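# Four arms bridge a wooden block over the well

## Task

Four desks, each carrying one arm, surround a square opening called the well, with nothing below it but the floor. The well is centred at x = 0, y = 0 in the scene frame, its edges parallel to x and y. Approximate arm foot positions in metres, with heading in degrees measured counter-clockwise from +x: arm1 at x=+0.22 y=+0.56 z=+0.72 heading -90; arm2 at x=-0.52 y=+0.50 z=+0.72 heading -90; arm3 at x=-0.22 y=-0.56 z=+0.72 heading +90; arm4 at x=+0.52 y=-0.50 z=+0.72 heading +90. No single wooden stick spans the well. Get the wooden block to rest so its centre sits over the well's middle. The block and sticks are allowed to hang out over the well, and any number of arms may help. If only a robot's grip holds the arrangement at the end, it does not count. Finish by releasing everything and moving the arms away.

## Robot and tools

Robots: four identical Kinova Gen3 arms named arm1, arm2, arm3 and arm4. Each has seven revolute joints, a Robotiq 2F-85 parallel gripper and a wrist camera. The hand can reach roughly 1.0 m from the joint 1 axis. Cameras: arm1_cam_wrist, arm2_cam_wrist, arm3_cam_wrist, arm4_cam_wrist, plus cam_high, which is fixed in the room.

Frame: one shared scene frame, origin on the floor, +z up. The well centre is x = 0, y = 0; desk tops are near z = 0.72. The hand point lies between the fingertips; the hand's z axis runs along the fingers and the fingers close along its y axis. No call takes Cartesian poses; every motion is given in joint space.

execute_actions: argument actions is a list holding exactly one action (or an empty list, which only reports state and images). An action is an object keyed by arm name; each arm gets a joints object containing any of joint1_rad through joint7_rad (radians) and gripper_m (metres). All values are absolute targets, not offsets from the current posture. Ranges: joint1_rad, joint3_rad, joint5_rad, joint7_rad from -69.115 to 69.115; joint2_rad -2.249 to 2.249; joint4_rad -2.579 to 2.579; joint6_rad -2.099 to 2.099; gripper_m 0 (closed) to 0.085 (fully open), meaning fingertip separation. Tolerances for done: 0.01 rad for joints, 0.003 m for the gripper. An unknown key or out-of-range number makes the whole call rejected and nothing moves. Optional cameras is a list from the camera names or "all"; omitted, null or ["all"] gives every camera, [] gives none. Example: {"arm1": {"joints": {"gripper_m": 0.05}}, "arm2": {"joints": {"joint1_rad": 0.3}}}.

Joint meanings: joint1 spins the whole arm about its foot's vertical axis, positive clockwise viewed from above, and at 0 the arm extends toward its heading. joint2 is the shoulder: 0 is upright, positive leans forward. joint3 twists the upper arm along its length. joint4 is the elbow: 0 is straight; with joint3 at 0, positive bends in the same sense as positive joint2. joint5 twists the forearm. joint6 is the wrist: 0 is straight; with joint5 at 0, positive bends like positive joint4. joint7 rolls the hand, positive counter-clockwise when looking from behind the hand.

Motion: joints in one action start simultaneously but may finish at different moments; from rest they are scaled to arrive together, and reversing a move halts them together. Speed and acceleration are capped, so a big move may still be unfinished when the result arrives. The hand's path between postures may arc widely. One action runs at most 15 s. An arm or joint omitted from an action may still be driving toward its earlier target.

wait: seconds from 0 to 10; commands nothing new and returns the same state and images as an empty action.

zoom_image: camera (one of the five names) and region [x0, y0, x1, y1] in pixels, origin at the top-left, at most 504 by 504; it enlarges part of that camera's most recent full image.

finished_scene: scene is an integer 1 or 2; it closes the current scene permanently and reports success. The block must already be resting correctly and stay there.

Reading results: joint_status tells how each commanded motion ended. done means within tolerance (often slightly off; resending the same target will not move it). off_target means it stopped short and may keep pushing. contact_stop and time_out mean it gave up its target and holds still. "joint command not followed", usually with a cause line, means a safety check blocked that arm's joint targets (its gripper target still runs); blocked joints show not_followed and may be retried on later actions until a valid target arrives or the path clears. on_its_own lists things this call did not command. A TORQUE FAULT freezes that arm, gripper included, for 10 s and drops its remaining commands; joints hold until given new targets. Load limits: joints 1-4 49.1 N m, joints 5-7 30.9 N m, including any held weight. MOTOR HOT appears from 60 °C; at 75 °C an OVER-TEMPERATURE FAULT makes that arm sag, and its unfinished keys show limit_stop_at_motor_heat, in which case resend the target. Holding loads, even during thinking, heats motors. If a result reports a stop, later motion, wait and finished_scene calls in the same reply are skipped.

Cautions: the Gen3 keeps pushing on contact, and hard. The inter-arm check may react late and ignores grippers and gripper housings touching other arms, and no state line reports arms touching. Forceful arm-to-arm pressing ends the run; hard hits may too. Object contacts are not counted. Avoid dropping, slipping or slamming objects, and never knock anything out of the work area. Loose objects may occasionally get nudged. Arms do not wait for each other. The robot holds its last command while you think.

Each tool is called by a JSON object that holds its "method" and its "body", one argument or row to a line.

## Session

{"method": "execute_actions", "body": {
  "actions": []
}}

Scene clock: 0.00 s.
Motor temperatures (°C, as the motors report them): arm1=[35 27 24 26 31 36 35] | arm2=[32 28 26 29 33 33 43] | arm3=[27 28 26 29 28 34 34] | arm4=[30 28 24 31 30 43 32]
arm1.joint_positions: joint1_rad=+0.131 joint2_rad=-0.392 joint3_rad=-0.068 joint4_rad=+1.604 joint5_rad=-0.022 joint6_rad=+2.056 joint7_rad=+1.934 gripper_m=+0.085
arm1.joint_status: not commanded
arm1.hand: x=+0.1965 y=+0.4707 z=+1.2633 quat_wxyz=(+0.032, -0.575, -0.816, -0.050) (m; scene frame)
arm2.joint_positions: joint1_rad=-0.333 joint2_rad=-0.301 joint3_rad=-0.067 joint4_rad=+1.502 joint5_rad=-0.029 joint6_rad=+1.974 joint7_rad=+1.703 gripper_m=+0.085
arm2.joint_status: not commanded
arm2.hand: x=-0.4628 y=+0.3529 z=+1.2978 quat_wxyz=(+0.013, -0.472, -0.881, -0.012) (m; scene frame)
arm3.joint_positions: joint1_rad=+0.419 joint2_rad=-0.498 joint3_rad=-0.119 joint4_rad=+1.489 joint5_rad=-0.074 joint6_rad=+2.031 joint7_rad=+1.287 gripper_m=+0.085
arm3.joint_status: not commanded
arm3.hand: x=-0.1988 y=-0.4676 z=+1.2902 quat_wxyz=(-0.042, +0.493, -0.868, -0.046) (m; scene frame)
arm4.joint_positions: joint1_rad=-0.234 joint2_rad=-0.486 joint3_rad=-0.111 joint4_rad=+1.528 joint5_rad=-0.029 joint6_rad=+2.020 joint7_rad=+1.264 gripper_m=+0.085
arm4.joint_status: not commanded
arm4.hand: x=+0.4844 y=-0.4110 z=+1.2429 quat_wxyz=(-0.035, +0.736, -0.676, -0.029) (m; scene frame)
pictures: arm1_cam_wrist, arm2_cam_wrist, arm3_cam_wrist, arm4_cam_wrist, cam_high
Images, in order (width x height): arm1_cam_wrist 896x504, arm2_cam_wrist 896x504, arm3_cam_wrist 896x504, arm4_cam_wrist 896x504, cam_high 896x504.

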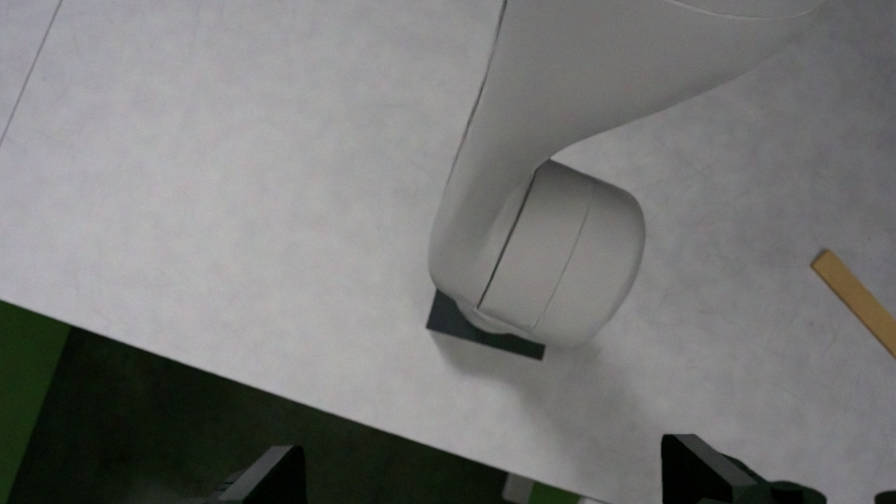

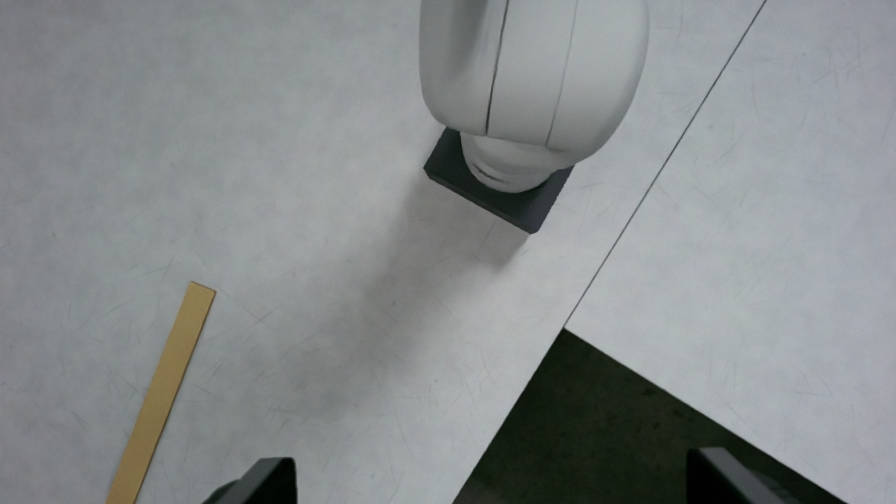

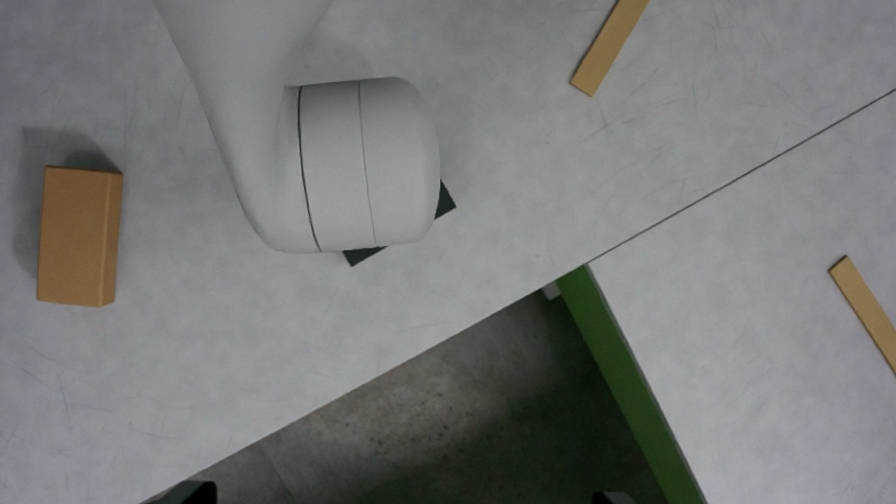

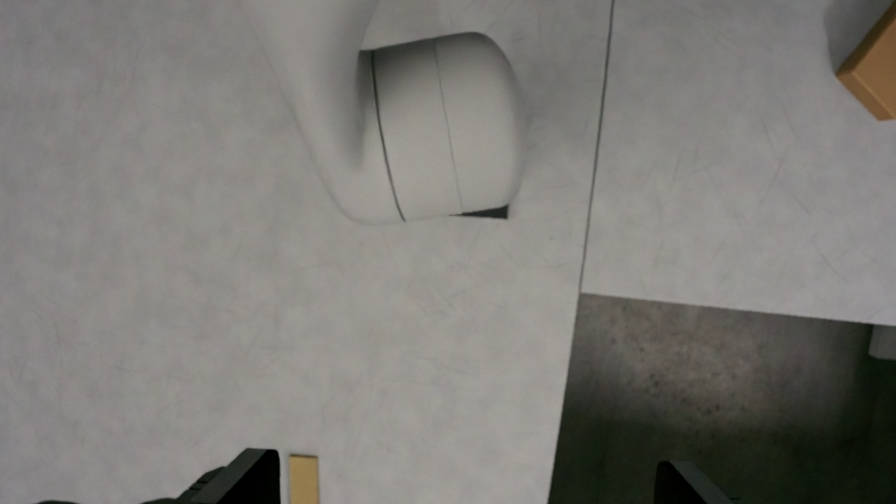

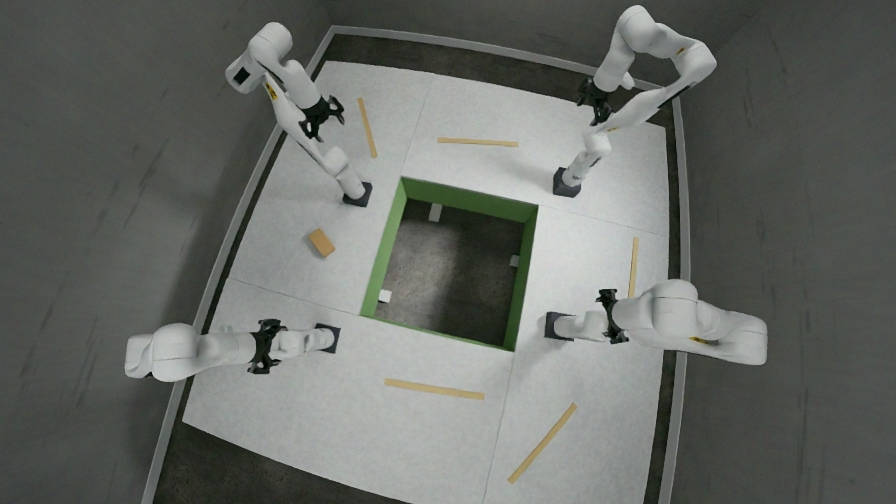

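{"method": "zoom_image", "body": {
  "camera": "cam_high",
  "region": [300, 80, 540, 270]
}}

{"method": "zoom_image", "body": {
  "camera": "cam_high",
  "region": [370, 220, 670, 500]
}}

Region (300, 80, 540, 270) of cam_high's 896x504 image, scaled by 2.100, with more detail than that image has; it fills the top 399 rows of this view, and the rest is white.

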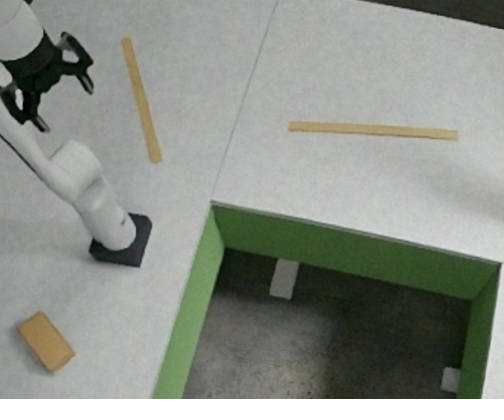

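Region (370, 220, 670, 500) of cam_high's 896x504 image, scaled by 1.680, with more detail than that image has; it fills the top 470 rows of this view, and the rest is white.

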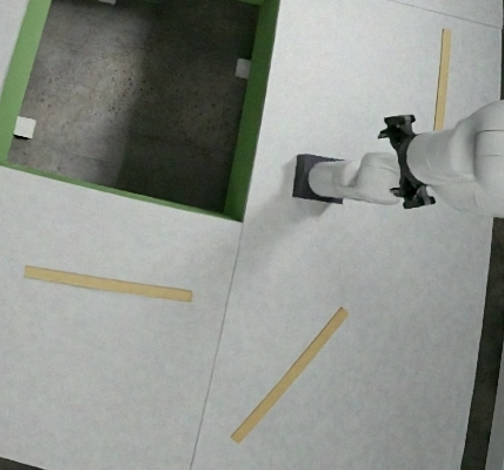

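{"method": "execute_actions", "body": {
  "actions": [
    {"arm1":{"joints":{"joint1_rad":2.6536,"joint2_rad":0.4331,"joint3_rad":0,"joint4_rad":1.9042,"joint5_rad":0,"joint6_rad":0.8044,"joint7_rad":2.6128,"gripper_m":0.05}},"arm2":{"joints":{"joint1_rad":0.4871,"joint2_rad":0.5364,"joint3_rad":0,"joint4_rad":1.8293,"joint5_rad":0,"joint6_rad":0.776,"joint7_rad":2.1859,"gripper_m":0.05}},"arm3":{"joints":{"joint1_rad":-1.7445,"joint2_rad":0.3224,"joint3_rad":0,"joint4_rad":2.0378,"joint5_rad":0,"joint6_rad":0.7814,"joint7_rad":1.8483,"gripper_m":0.05}},"arm4":{"joints":{"joint1_rad":0.2709,"joint2_rad":0.4277,"joint3_rad":0,"joint4_rad":1.748,"joint5_rad":0,"joint6_rad":0.9659,"joint7_rad":1.8687,"gripper_m":0.05}}}
  ]
}}

Scene clock: 16.07 s.
Motor temperatures (°C, as the motors report them): arm1=[35 27 24 26 31 36 35] | arm2=[32 28 26 29 33 33 43] | arm3=[27 28 26 29 28 34 34] | arm4=[30 28 24 31 30 43 32]
arm1.joint_positions: joint1_rad=+2.653 joint2_rad=+0.433 joint3_rad=+0.000 joint4_rad=+1.904 joint5_rad=+0.000 joint6_rad=+0.804 joint7_rad=+2.613 gripper_m=+0.050
arm1.joint_status: all done
arm1.hand: x=+0.0340 y=+0.9217 z=+0.9201 quat_wxyz=(-0.004, -1.000, +0.000, -0.004) (m; scene frame)
arm2.joint_positions: joint1_rad=+0.487 joint2_rad=+0.536 joint3_rad=+0.000 joint4_rad=+1.829 joint5_rad=+0.000 joint6_rad=+0.776 joint7_rad=+2.186 gripper_m=+0.050
arm2.joint_status: all done
arm2.hand: x=-0.7277 y=+0.1170 z=+0.9201 quat_wxyz=(+0.001, -0.643, -0.766, +0.001) (m; scene frame)
arm3.joint_positions: joint1_rad=-1.744 joint2_rad=+0.322 joint3_rad=+0.000 joint4_rad=+2.038 joint5_rad=+0.000 joint6_rad=+0.781 joint7_rad=+1.848 gripper_m=+0.050
arm3.joint_status: all done
arm3.hand: x=-0.5703 y=-0.6051 z=+0.9201 quat_wxyz=(-0.004, +0.972, +0.233, +0.003) (m; scene frame)
arm4.joint_positions: joint1_rad=+0.271 joint2_rad=+0.428 joint3_rad=+0.000 joint4_rad=+1.748 joint5_rad=+0.000 joint6_rad=+0.966 joint7_rad=+1.869 gripper_m=+0.050
arm4.joint_status: all done
arm4.hand: x=+0.6404 y=-0.0854 z=+0.9201 quat_wxyz=(-0.006, +0.731, -0.682, +0.000) (m; scene frame)
pictures: arm1_cam_wrist, arm2_cam_wrist, arm3_cam_wrist, arm4_cam_wrist, cam_high
Images, in order (width x height): arm1_cam_wrist 896x504, arm2_cam_wrist 896x504, arm3_cam_wrist 896x504, arm4_cam_wrist 896x504, cam_high 896x504.

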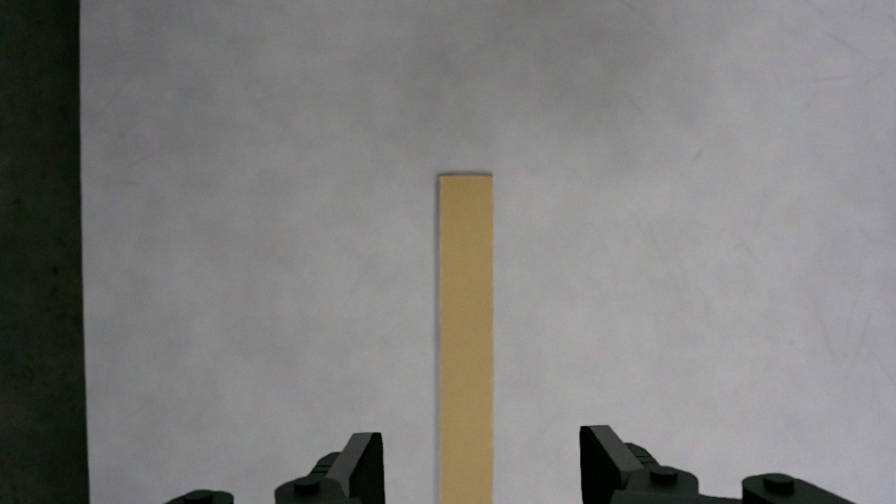

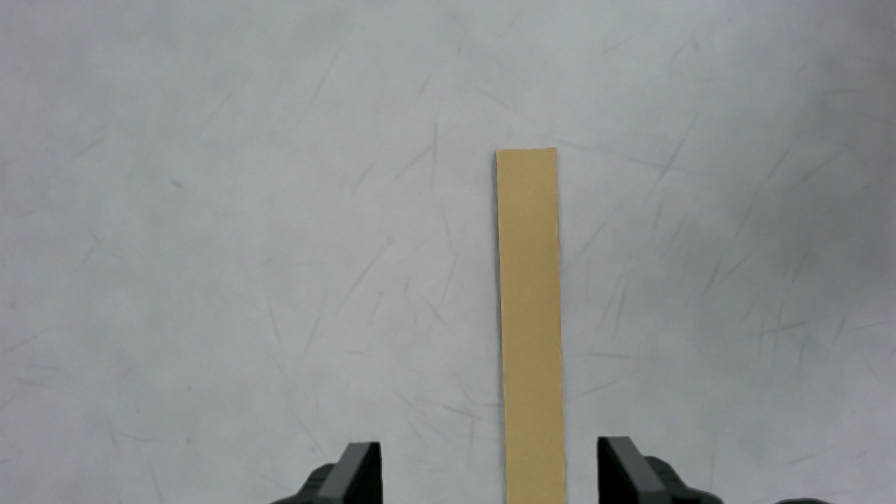

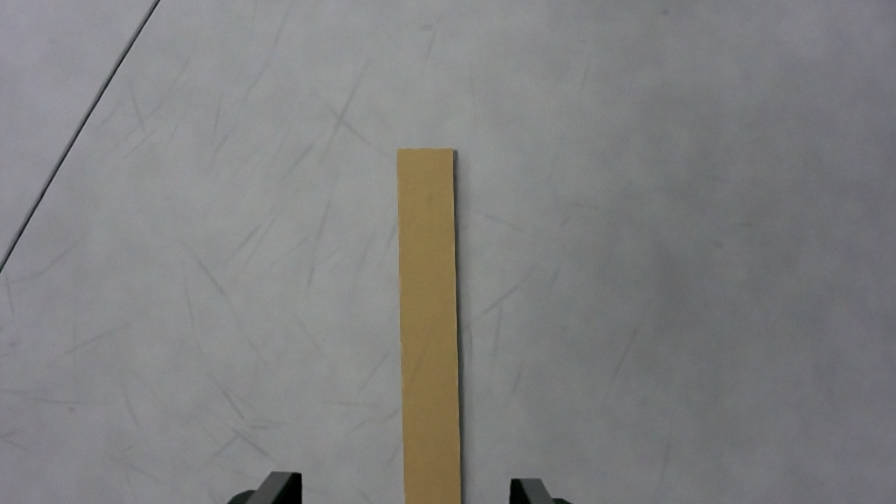

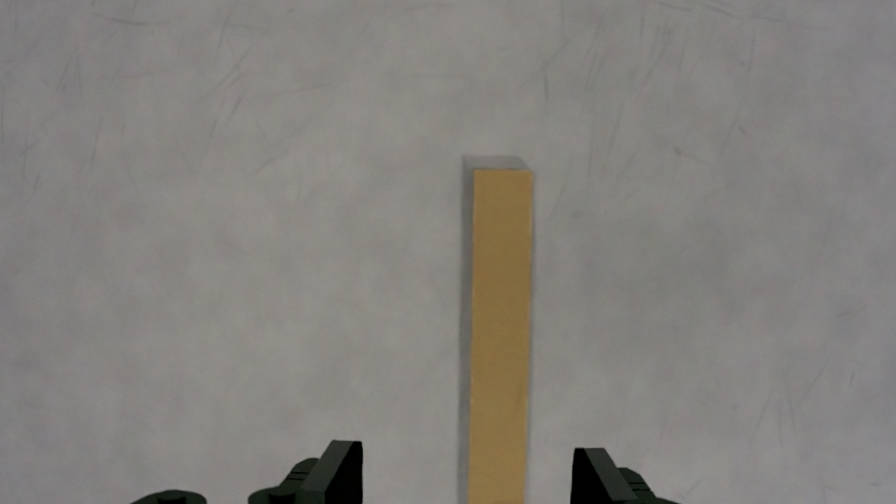

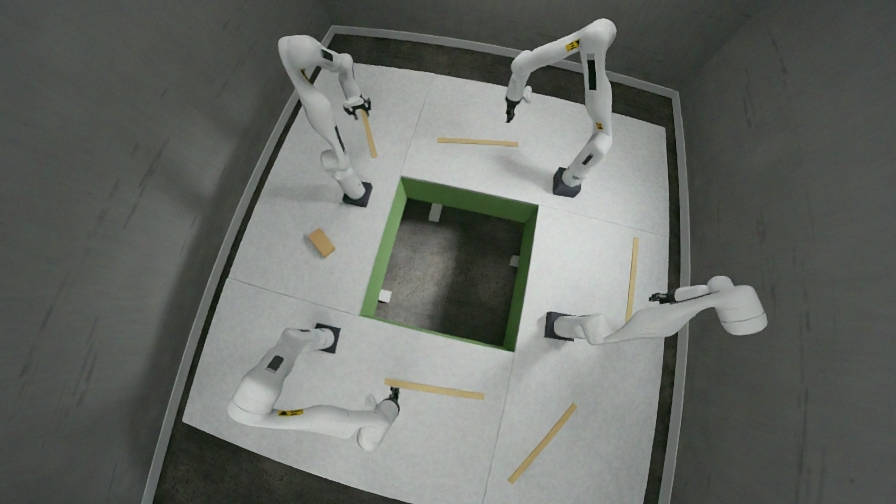

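{"method": "execute_actions", "body": {
  "actions": [
    {"arm1":{"joints":{"joint1_rad":2.6476,"joint2_rad":0.8356,"joint3_rad":0,"joint4_rad":1.9892,"joint5_rad":0,"joint6_rad":0.3168,"joint7_rad":2.5652,"gripper_m":0.05}},"arm2":{"joints":{"joint1_rad":0.44,"joint2_rad":0.912,"joint3_rad":0,"joint4_rad":1.9347,"joint5_rad":0,"joint6_rad":0.2949,"joint7_rad":2.1508,"gripper_m":0.05}},"arm3":{"joints":{"joint1_rad":-1.7409,"joint2_rad":0.7482,"joint3_rad":0,"joint4_rad":2.26,"joint5_rad":0,"joint6_rad":0.1334,"joint7_rad":1.9069,"gripper_m":0.05}},"arm4":{"joints":{"joint1_rad":0.2295,"joint2_rad":0.7648,"joint3_rad":0,"joint4_rad":1.9048,"joint5_rad":0,"joint6_rad":0.472,"joint7_rad":1.8373,"gripper_m":0.05}}}
  ],
  "cameras": ["arm1_cam_wrist","arm2_cam_wrist","arm3_cam_wrist","arm4_cam_wrist"]
}}

Scene clock: 27.20 s.
Motor temperatures (°C, as the motors report them): arm1=[35 27 24 26 31 36 35] | arm2=[32 28 26 29 33 33 43] | arm3=[27 28 26 29 28 34 34] | arm4=[30 28 24 31 30 43 32]
arm1.joint_positions: joint1_rad=+2.648 joint2_rad=+0.835 joint3_rad=+0.000 joint4_rad=+1.989 joint5_rad=+0.000 joint6_rad=+0.317 joint7_rad=+2.565 gripper_m=+0.050
arm1.joint_status: all done
arm1.hand: x=+0.0299 y=+0.9251 z=+0.7397 quat_wxyz=(-0.004, -1.000, +0.021, -0.004) (m; scene frame)
arm2.joint_positions: joint1_rad=+0.440 joint2_rad=+0.912 joint3_rad=+0.000 joint4_rad=+1.935 joint5_rad=+0.000 joint6_rad=+0.295 joint7_rad=+2.151 gripper_m=+0.050
arm2.joint_status: all done
arm2.hand: x=-0.7056 y=+0.1178 z=+0.7396 quat_wxyz=(+0.001, -0.638, -0.770, +0.001) (m; scene frame)
arm3.joint_positions: joint1_rad=-1.741 joint2_rad=+0.748 joint3_rad=+0.000 joint4_rad=+2.260 joint5_rad=+0.000 joint6_rad=+0.133 joint7_rad=+1.907 gripper_m=+0.050
arm3.joint_status: all done
arm3.hand: x=-0.5438 y=-0.5974 z=+0.7412 quat_wxyz=(-0.004, +0.966, +0.260, +0.003) (m; scene frame)
arm4.joint_positions: joint1_rad=+0.230 joint2_rad=+0.765 joint3_rad=+0.000 joint4_rad=+1.905 joint5_rad=+0.000 joint6_rad=+0.472 joint7_rad=+1.837 gripper_m=+0.050
arm4.joint_status: all done
arm4.hand: x=+0.6249 y=-0.0778 z=+0.7396 quat_wxyz=(-0.006, +0.735, -0.678, +0.000) (m; scene frame)
pictures: arm1_cam_wrist, arm2_cam_wrist, arm3_cam_wrist, arm4_cam_wrist
Images, in order (width x height): arm1_cam_wrist 896x504, arm2_cam_wrist 896x504, arm3_cam_wrist 896x504, arm4_cam_wrist 896x504.

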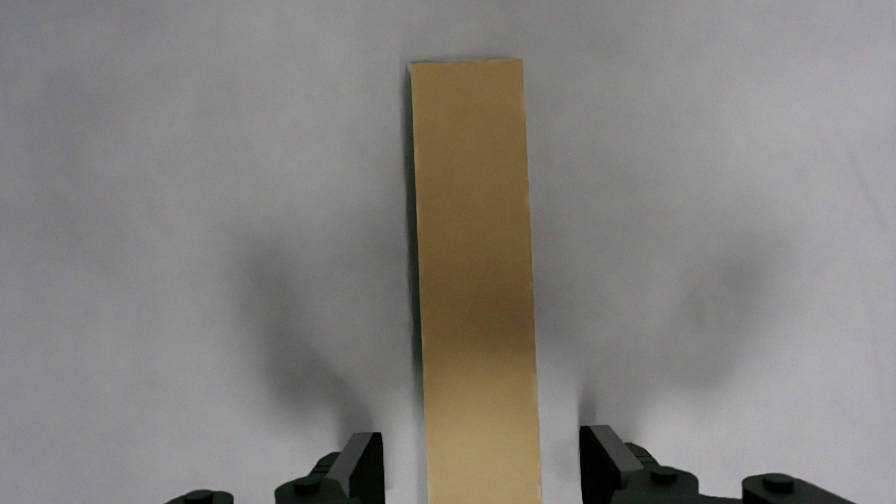

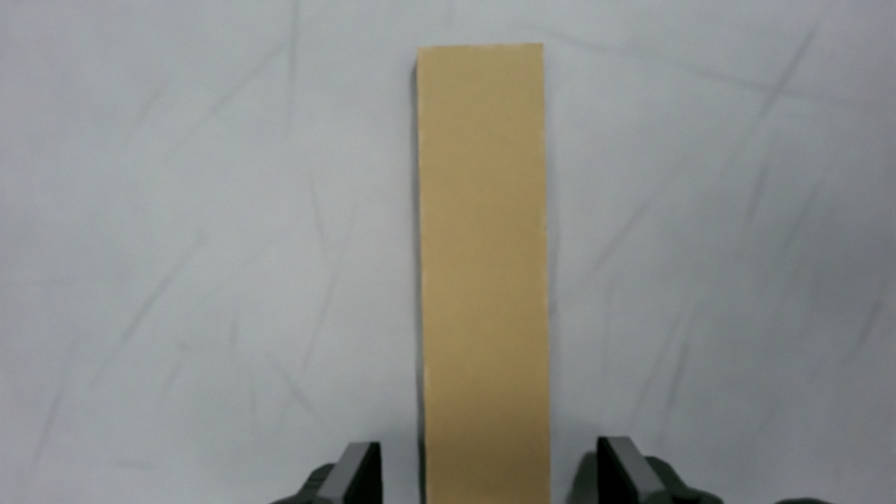

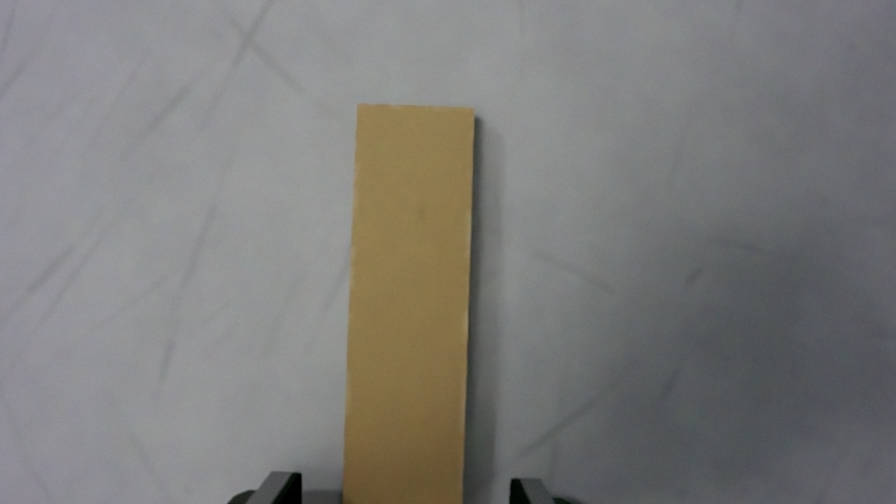

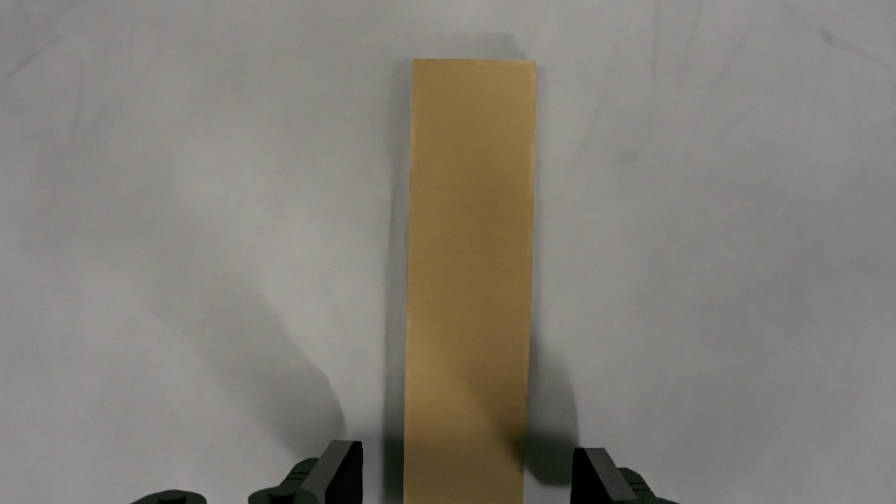

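{"method": "execute_actions", "body": {
  "actions": [
    {"arm1":{"joints":{"gripper_m":0.015}},"arm2":{"joints":{"gripper_m":0.015}},"arm3":{"joints":{"gripper_m":0.015}},"arm4":{"joints":{"gripper_m":0.015}}}
  ],
  "cameras": ["arm1_cam_wrist","arm2_cam_wrist","arm3_cam_wrist","arm4_cam_wrist"]
}}

Scene clock: 28.63 s.
Motor temperatures (°C, as the motors report them): arm1=[35 27 24 26 31 36 35] | arm2=[32 28 26 29 33 33 43] | arm3=[27 28 26 29 28 34 34] | arm4=[30 28 24 31 30 43 32]
arm1.joint_positions: joint1_rad=+2.648 joint2_rad=+0.834 joint3_rad=+0.000 joint4_rad=+1.990 joint5_rad=+0.000 joint6_rad=+0.318 joint7_rad=+2.565 gripper_m=+0.023
arm1.joint_status: gripper_m off_target (ended at +0.023, target +0.015)
arm1.hand: x=+0.0298 y=+0.9252 z=+0.7403 quat_wxyz=(-0.004, -1.000, +0.021, -0.004) (m; scene frame)
arm2.joint_positions: joint1_rad=+0.440 joint2_rad=+0.911 joint3_rad=+0.000 joint4_rad=+1.935 joint5_rad=+0.000 joint6_rad=+0.295 joint7_rad=+2.151 gripper_m=+0.024
arm2.joint_status: gripper_m off_target (ended at +0.024, target +0.015)
arm2.hand: x=-0.7057 y=+0.1176 z=+0.7402 quat_wxyz=(+0.001, -0.638, -0.770, +0.001) (m; scene frame)
arm3.joint_positions: joint1_rad=-1.741 joint2_rad=+0.746 joint3_rad=+0.000 joint4_rad=+2.261 joint5_rad=+0.000 joint6_rad=+0.134 joint7_rad=+1.907 gripper_m=+0.023
arm3.joint_status: gripper_m off_target (ended at +0.023, target +0.015)
arm3.hand: x=-0.5438 y=-0.5974 z=+0.7418 quat_wxyz=(-0.004, +0.966, +0.260, +0.002) (m; scene frame)
arm4.joint_positions: joint1_rad=+0.230 joint2_rad=+0.763 joint3_rad=+0.000 joint4_rad=+1.905 joint5_rad=+0.000 joint6_rad=+0.473 joint7_rad=+1.837 gripper_m=+0.023
arm4.joint_status: gripper_m off_target (ended at +0.023, target +0.015)
arm4.hand: x=+0.6249 y=-0.0776 z=+0.7403 quat_wxyz=(-0.007, +0.735, -0.678, +0.000) (m; scene frame)
pictures: arm1_cam_wrist, arm2_cam_wrist, arm3_cam_wrist, arm4_cam_wrist
Images, in order (width x height): arm1_cam_wrist 896x504, arm2_cam_wrist 896x504, arm3_cam_wrist 896x504, arm4_cam_wrist 896x504.

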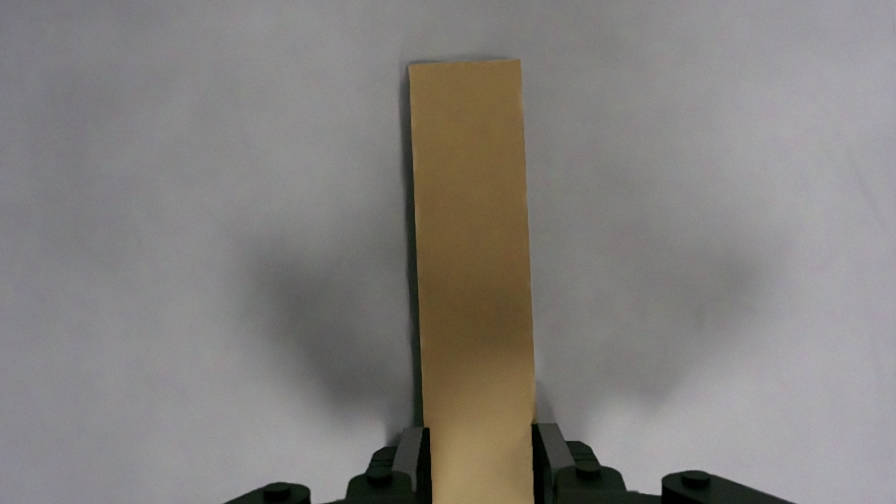

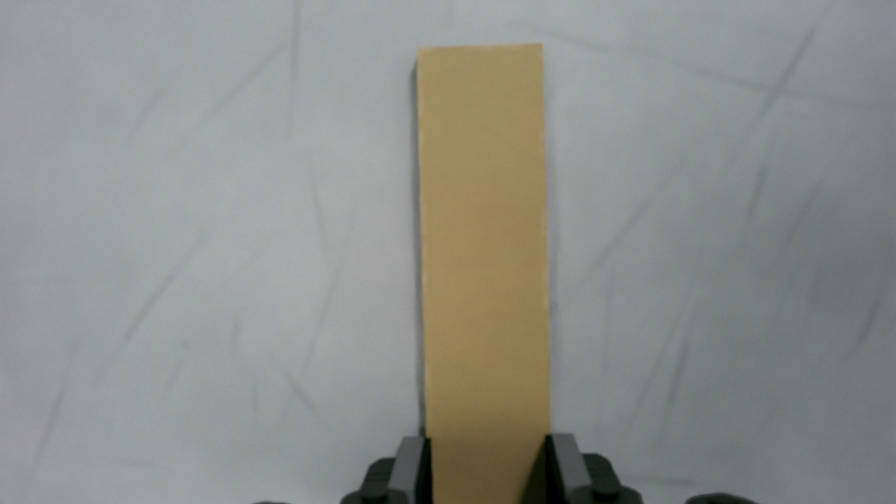

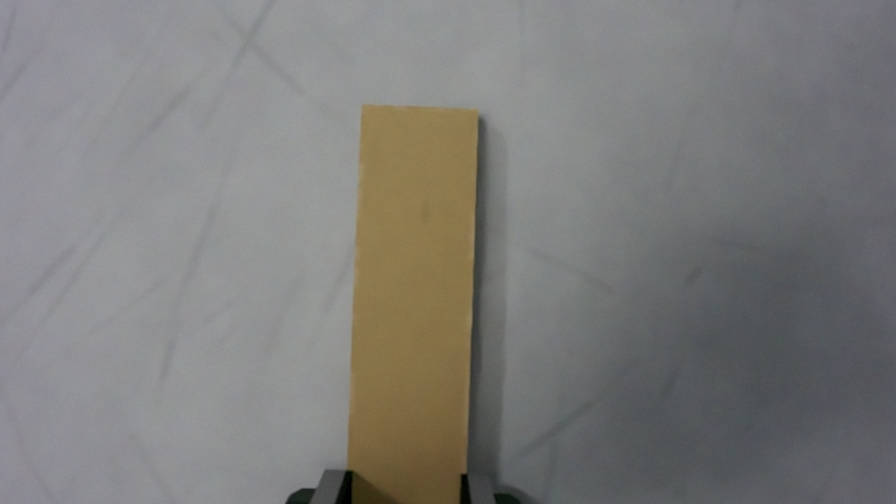

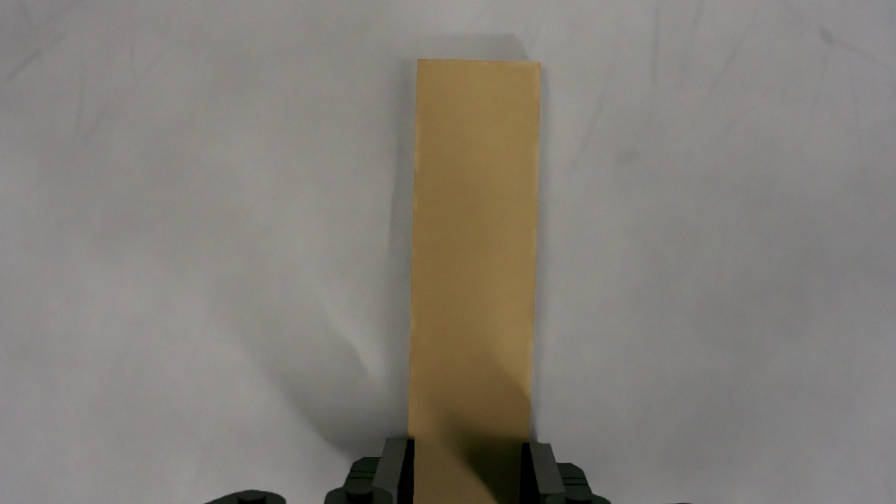

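{"method": "execute_actions", "body": {
  "actions": [
    {"arm1":{"joints":{"joint1_rad":2.6476,"joint2_rad":0.4455,"joint4_rad":2.2743,"joint5_rad":0,"joint6_rad":0.4218,"joint7_rad":2.865,"gripper_m":0.015}},"arm2":{"joints":{"joint2_rad":0.8349,"joint4_rad":1.9417,"joint6_rad":0.365,"gripper_m":0.015}},"arm3":{"joints":{"joint1_rad":-1.45,"joint2_rad":0.5006,"joint4_rad":2.2731,"joint5_rad":0,"joint6_rad":0.3679,"joint7_rad":2.2,"gripper_m":0.015}},"arm4":{"joints":{"joint2_rad":0.6768,"joint4_rad":1.8906,"joint6_rad":0.5743,"gripper_m":0.015}}}
  ],
  "cameras": ["cam_high"]
}}

{"method": "execute_actions", "body": {
  "actions": [
    {"arm1":{"joints":{"joint1_rad":0.9859,"joint2_rad":0.4643,"joint4_rad":2.2937,"joint5_rad":-0.6629,"joint6_rad":0.3082,"joint7_rad":3.1427,"gripper_m":0.015}},"arm3":{"joints":{"joint1_rad":0.9792,"joint2_rad":0.6744,"joint4_rad":2.3386,"joint5_rad":-1.6121,"joint6_rad":0.192,"joint7_rad":4.1295,"gripper_m":0.015}}}
  ],
  "cameras": ["arm1_cam_wrist","arm3_cam_wrist","cam_high"]
}}

Scene clock: 45.23 s.
Motor temperatures (°C, as the motors report them): arm1=[35 28 24 26 31 36 35] | arm2=[32 28 26 29 33 33 43] | arm3=[27 28 26 29 28 34 34] | arm4=[30 28 24 31 30 43 32]
arm1.joint_positions: joint1_rad=+2.648 joint2_rad=+0.446 joint3_rad=+0.000 joint4_rad=+2.274 joint5_rad=+0.000 joint6_rad=+0.422 joint7_rad=+2.865 gripper_m=+0.023
arm1.joint_status: gripper_m off_target (ended at +0.023, target +0.015); the others done
arm1.hand: x=+0.0800 y=+0.8398 z=+0.8500 quat_wxyz=(-0.005, -0.992, -0.129, -0.004) (m; scene frame)
arm2.joint_positions: joint1_rad=+0.440 joint2_rad=+0.835 joint3_rad=+0.000 joint4_rad=+1.942 joint5_rad=+0.000 joint6_rad=+0.365 joint7_rad=+2.151 gripper_m=+0.024
arm2.joint_status: gripper_m off_target (ended at +0.024, target +0.015); the others done
arm2.hand: x=-0.7054 y=+0.1180 z=+0.7714 quat_wxyz=(+0.001, -0.638, -0.770, +0.001) (m; scene frame)
arm3.joint_positions: joint1_rad=-1.450 joint2_rad=+0.501 joint3_rad=+0.000 joint4_rad=+2.273 joint5_rad=+0.000 joint6_rad=+0.368 joint7_rad=+2.200 gripper_m=+0.023
arm3.joint_status: gripper_m off_target (ended at +0.023, target +0.015); the others done
arm3.hand: x=-0.5279 y=-0.5040 z=+0.8208 quat_wxyz=(-0.003, +0.965, +0.261, +0.003) (m; scene frame)
arm4.joint_positions: joint1_rad=+0.229 joint2_rad=+0.677 joint3_rad=+0.000 joint4_rad=+1.891 joint5_rad=+0.000 joint6_rad=+0.574 joint7_rad=+1.837 gripper_m=+0.023
arm4.joint_status: gripper_m off_target (ended at +0.023, target +0.015); the others done
arm4.hand: x=+0.6245 y=-0.0786 z=+0.7798 quat_wxyz=(-0.006, +0.735, -0.678, +0.000) (m; scene frame)
pictures: cam_high
Images, in order (width x height): cam_high 896x504.

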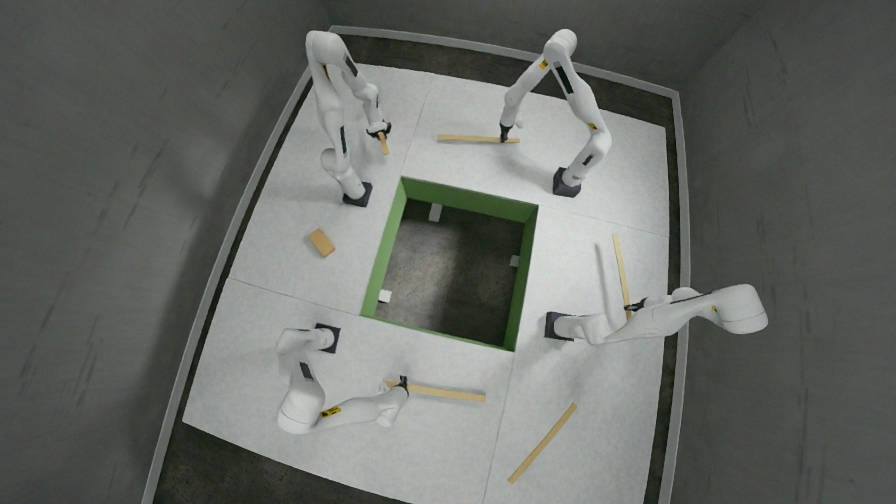

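Scene clock: 48.73 s.
Motor temperatures (°C, as the motors report them): arm1=[35 28 24 26 31 36 35] | arm2=[32 28 26 29 33 33 43] | arm3=[27 28 26 29 28 34 34] | arm4=[30 28 24 31 30 43 32]
arm1.joint_positions: joint1_rad=+0.986 joint2_rad=+0.465 joint3_rad=+0.000 joint4_rad=+2.294 joint5_rad=-0.663 joint6_rad=+0.308 joint7_rad=+3.143 gripper_m=+0.023
arm1.joint_status: gripper_m off_target (ended at +0.023, target +0.015); the others done
arm1.hand: x=-0.0459 y=+0.3300 z=+0.8534 quat_wxyz=(-0.088, -0.702, -0.702, +0.082) (m; scene frame)
arm2.joint_positions: joint1_rad=+0.440 joint2_rad=+0.835 joint3_rad=+0.000 joint4_rad=+1.942 joint5_rad=+0.000 joint6_rad=+0.365 joint7_rad=+2.151 gripper_m=+0.024
arm2.joint_status: not commanded
arm2.hand: x=-0.7054 y=+0.1180 z=+0.7714 quat_wxyz=(+0.001, -0.638, -0.770, +0.001) (m; scene frame)
arm3.joint_positions: joint1_rad=+0.979 joint2_rad=+0.675 joint3_rad=+0.000 joint4_rad=+2.339 joint5_rad=-1.612 joint6_rad=+0.192 joint7_rad=+4.130 gripper_m=+0.023
arm3.joint_status: gripper_m off_target (ended at +0.023, target +0.015); the others done
arm3.hand: x=+0.0448 y=-0.3339 z=+0.7737 quat_wxyz=(-0.087, +0.702, -0.702, -0.085) (m; scene frame)
arm4.joint_positions: joint1_rad=+0.229 joint2_rad=+0.677 joint3_rad=+0.000 joint4_rad=+1.891 joint5_rad=+0.000 joint6_rad=+0.574 joint7_rad=+1.837 gripper_m=+0.023
arm4.joint_status: not commanded
arm4.hand: x=+0.6245 y=-0.0786 z=+0.7798 quat_wxyz=(-0.006, +0.735, -0.678, +0.000) (m; scene frame)
pictures: arm1_cam_wrist, arm3_cam_wrist, cam_high
Images, in order (width x height): arm1_cam_wrist 896x504, arm3_cam_wrist 896x504, cam_high 896x504.

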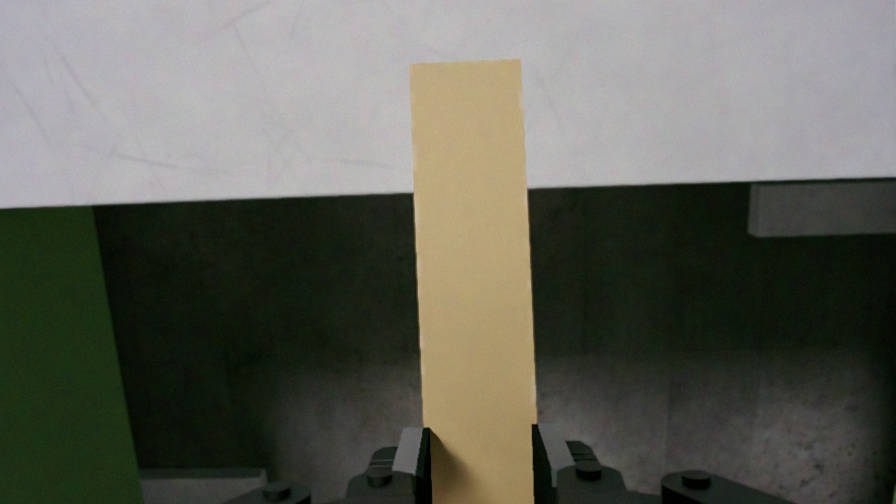

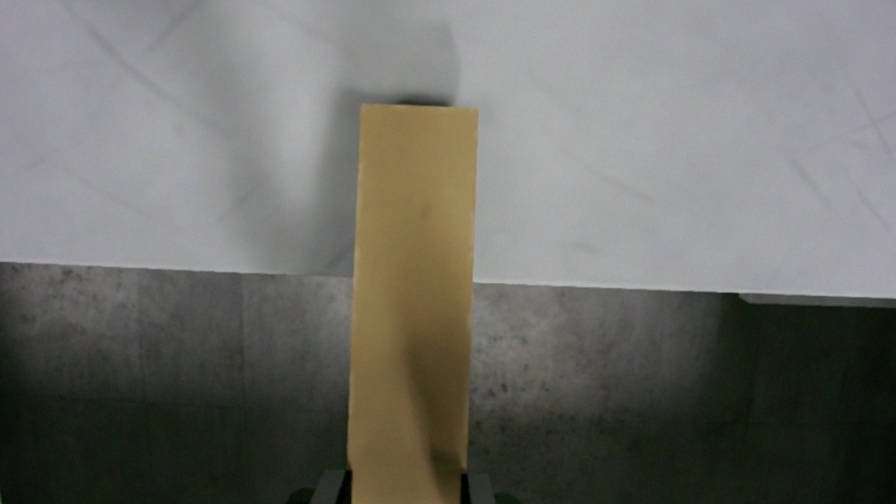

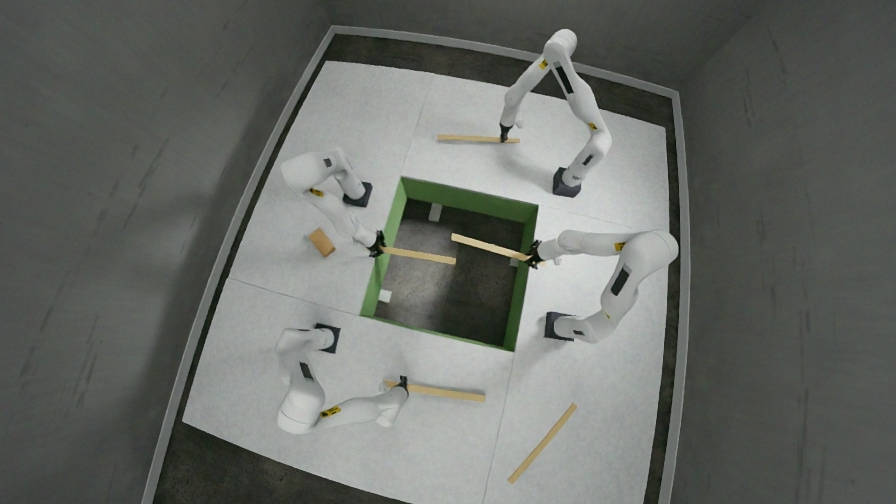

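{"method": "execute_actions", "body": {
  "actions": []
}}

Scene clock: 51.43 s.
Motor temperatures (°C, as the motors report them): arm1=[35 28 24 26 31 36 35] | arm2=[32 28 26 29 33 33 43] | arm3=[27 28 26 29 28 34 34] | arm4=[30 28 24 31 30 43 32]
arm1.joint_positions: joint1_rad=+0.986 joint2_rad=+0.465 joint3_rad=+0.000 joint4_rad=+2.294 joint5_rad=-0.663 joint6_rad=+0.308 joint7_rad=+3.143 gripper_m=+0.023
arm1.joint_status: gripper_m off_target (ended at +0.023, target +0.015); the others done
arm1.hand: x=-0.0459 y=+0.3300 z=+0.8534 quat_wxyz=(-0.088, -0.702, -0.702, +0.082) (m; scene frame)
arm2.joint_positions: joint1_rad=+0.440 joint2_rad=+0.835 joint3_rad=+0.000 joint4_rad=+1.942 joint5_rad=+0.000 joint6_rad=+0.365 joint7_rad=+2.151 gripper_m=+0.024
arm2.joint_status: not commanded
arm2.hand: x=-0.7054 y=+0.1180 z=+0.7714 quat_wxyz=(+0.001, -0.638, -0.770, +0.001) (m; scene frame)
arm3.joint_positions: joint1_rad=+0.979 joint2_rad=+0.675 joint3_rad=+0.000 joint4_rad=+2.339 joint5_rad=-1.612 joint6_rad=+0.192 joint7_rad=+4.130 gripper_m=+0.023
arm3.joint_status: gripper_m off_target (ended at +0.023, target +0.015); the others done
arm3.hand: x=+0.0448 y=-0.3339 z=+0.7737 quat_wxyz=(-0.087, +0.702, -0.702, -0.085) (m; scene frame)
arm4.joint_positions: joint1_rad=+0.229 joint2_rad=+0.677 joint3_rad=+0.000 joint4_rad=+1.891 joint5_rad=+0.000 joint6_rad=+0.574 joint7_rad=+1.837 gripper_m=+0.023
arm4.joint_status: not commanded
arm4.hand: x=+0.6245 y=-0.0786 z=+0.7798 quat_wxyz=(-0.006, +0.735, -0.678, +0.000) (m; scene frame)
pictures: arm1_cam_wrist, arm2_cam_wrist, arm3_cam_wrist, arm4_cam_wrist, cam_high
Images, in order (width x height): arm1_cam_wrist 896x504, arm2_cam_wrist 896x504, arm3_cam_wrist 896x504, arm4_cam_wrist 896x504, cam_high 896x504.

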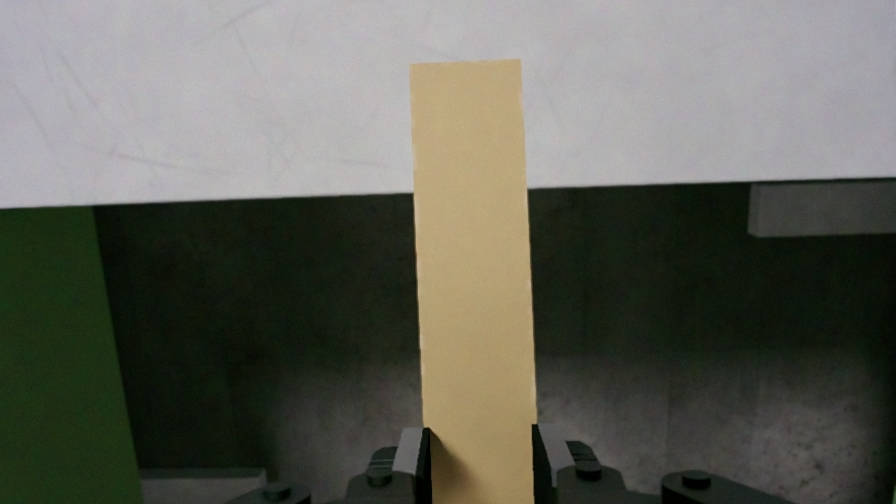

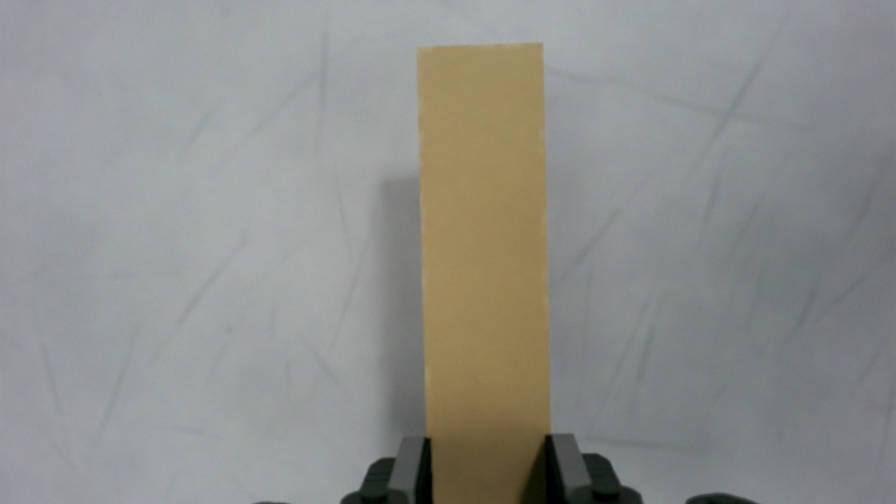

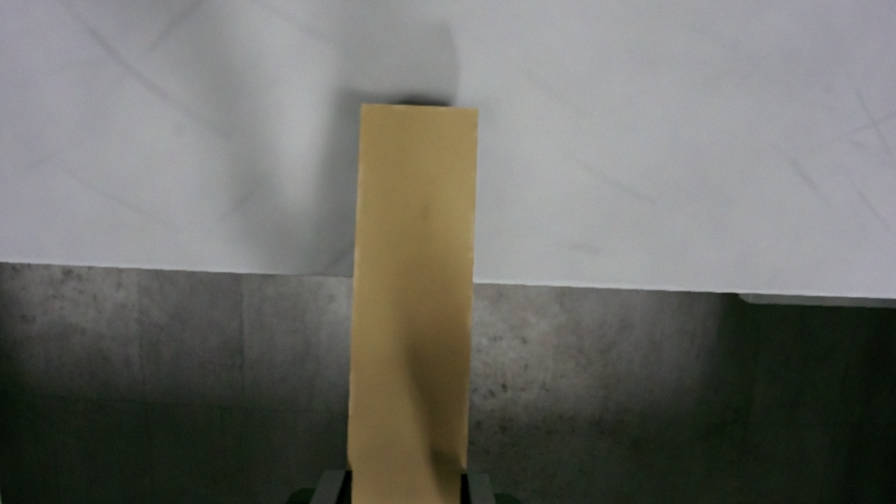

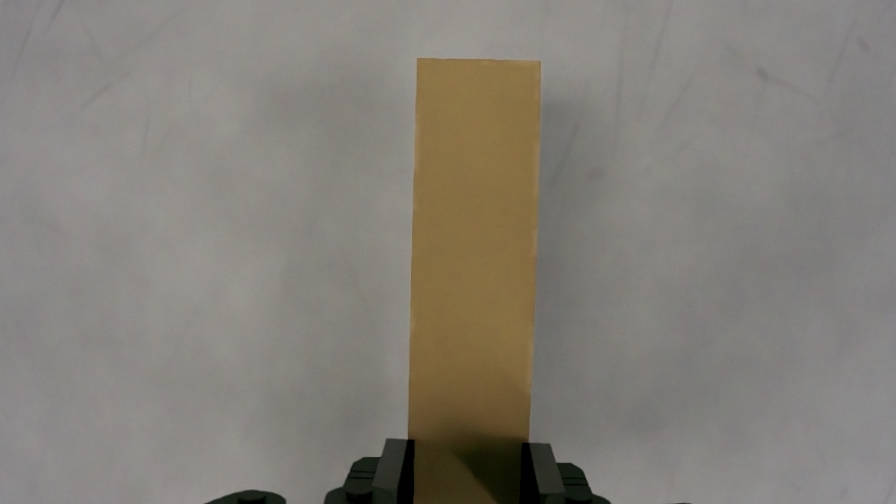

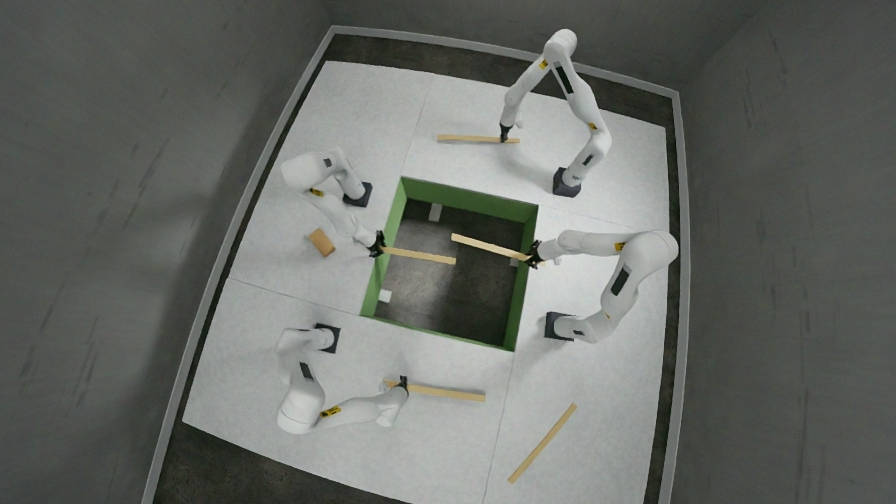

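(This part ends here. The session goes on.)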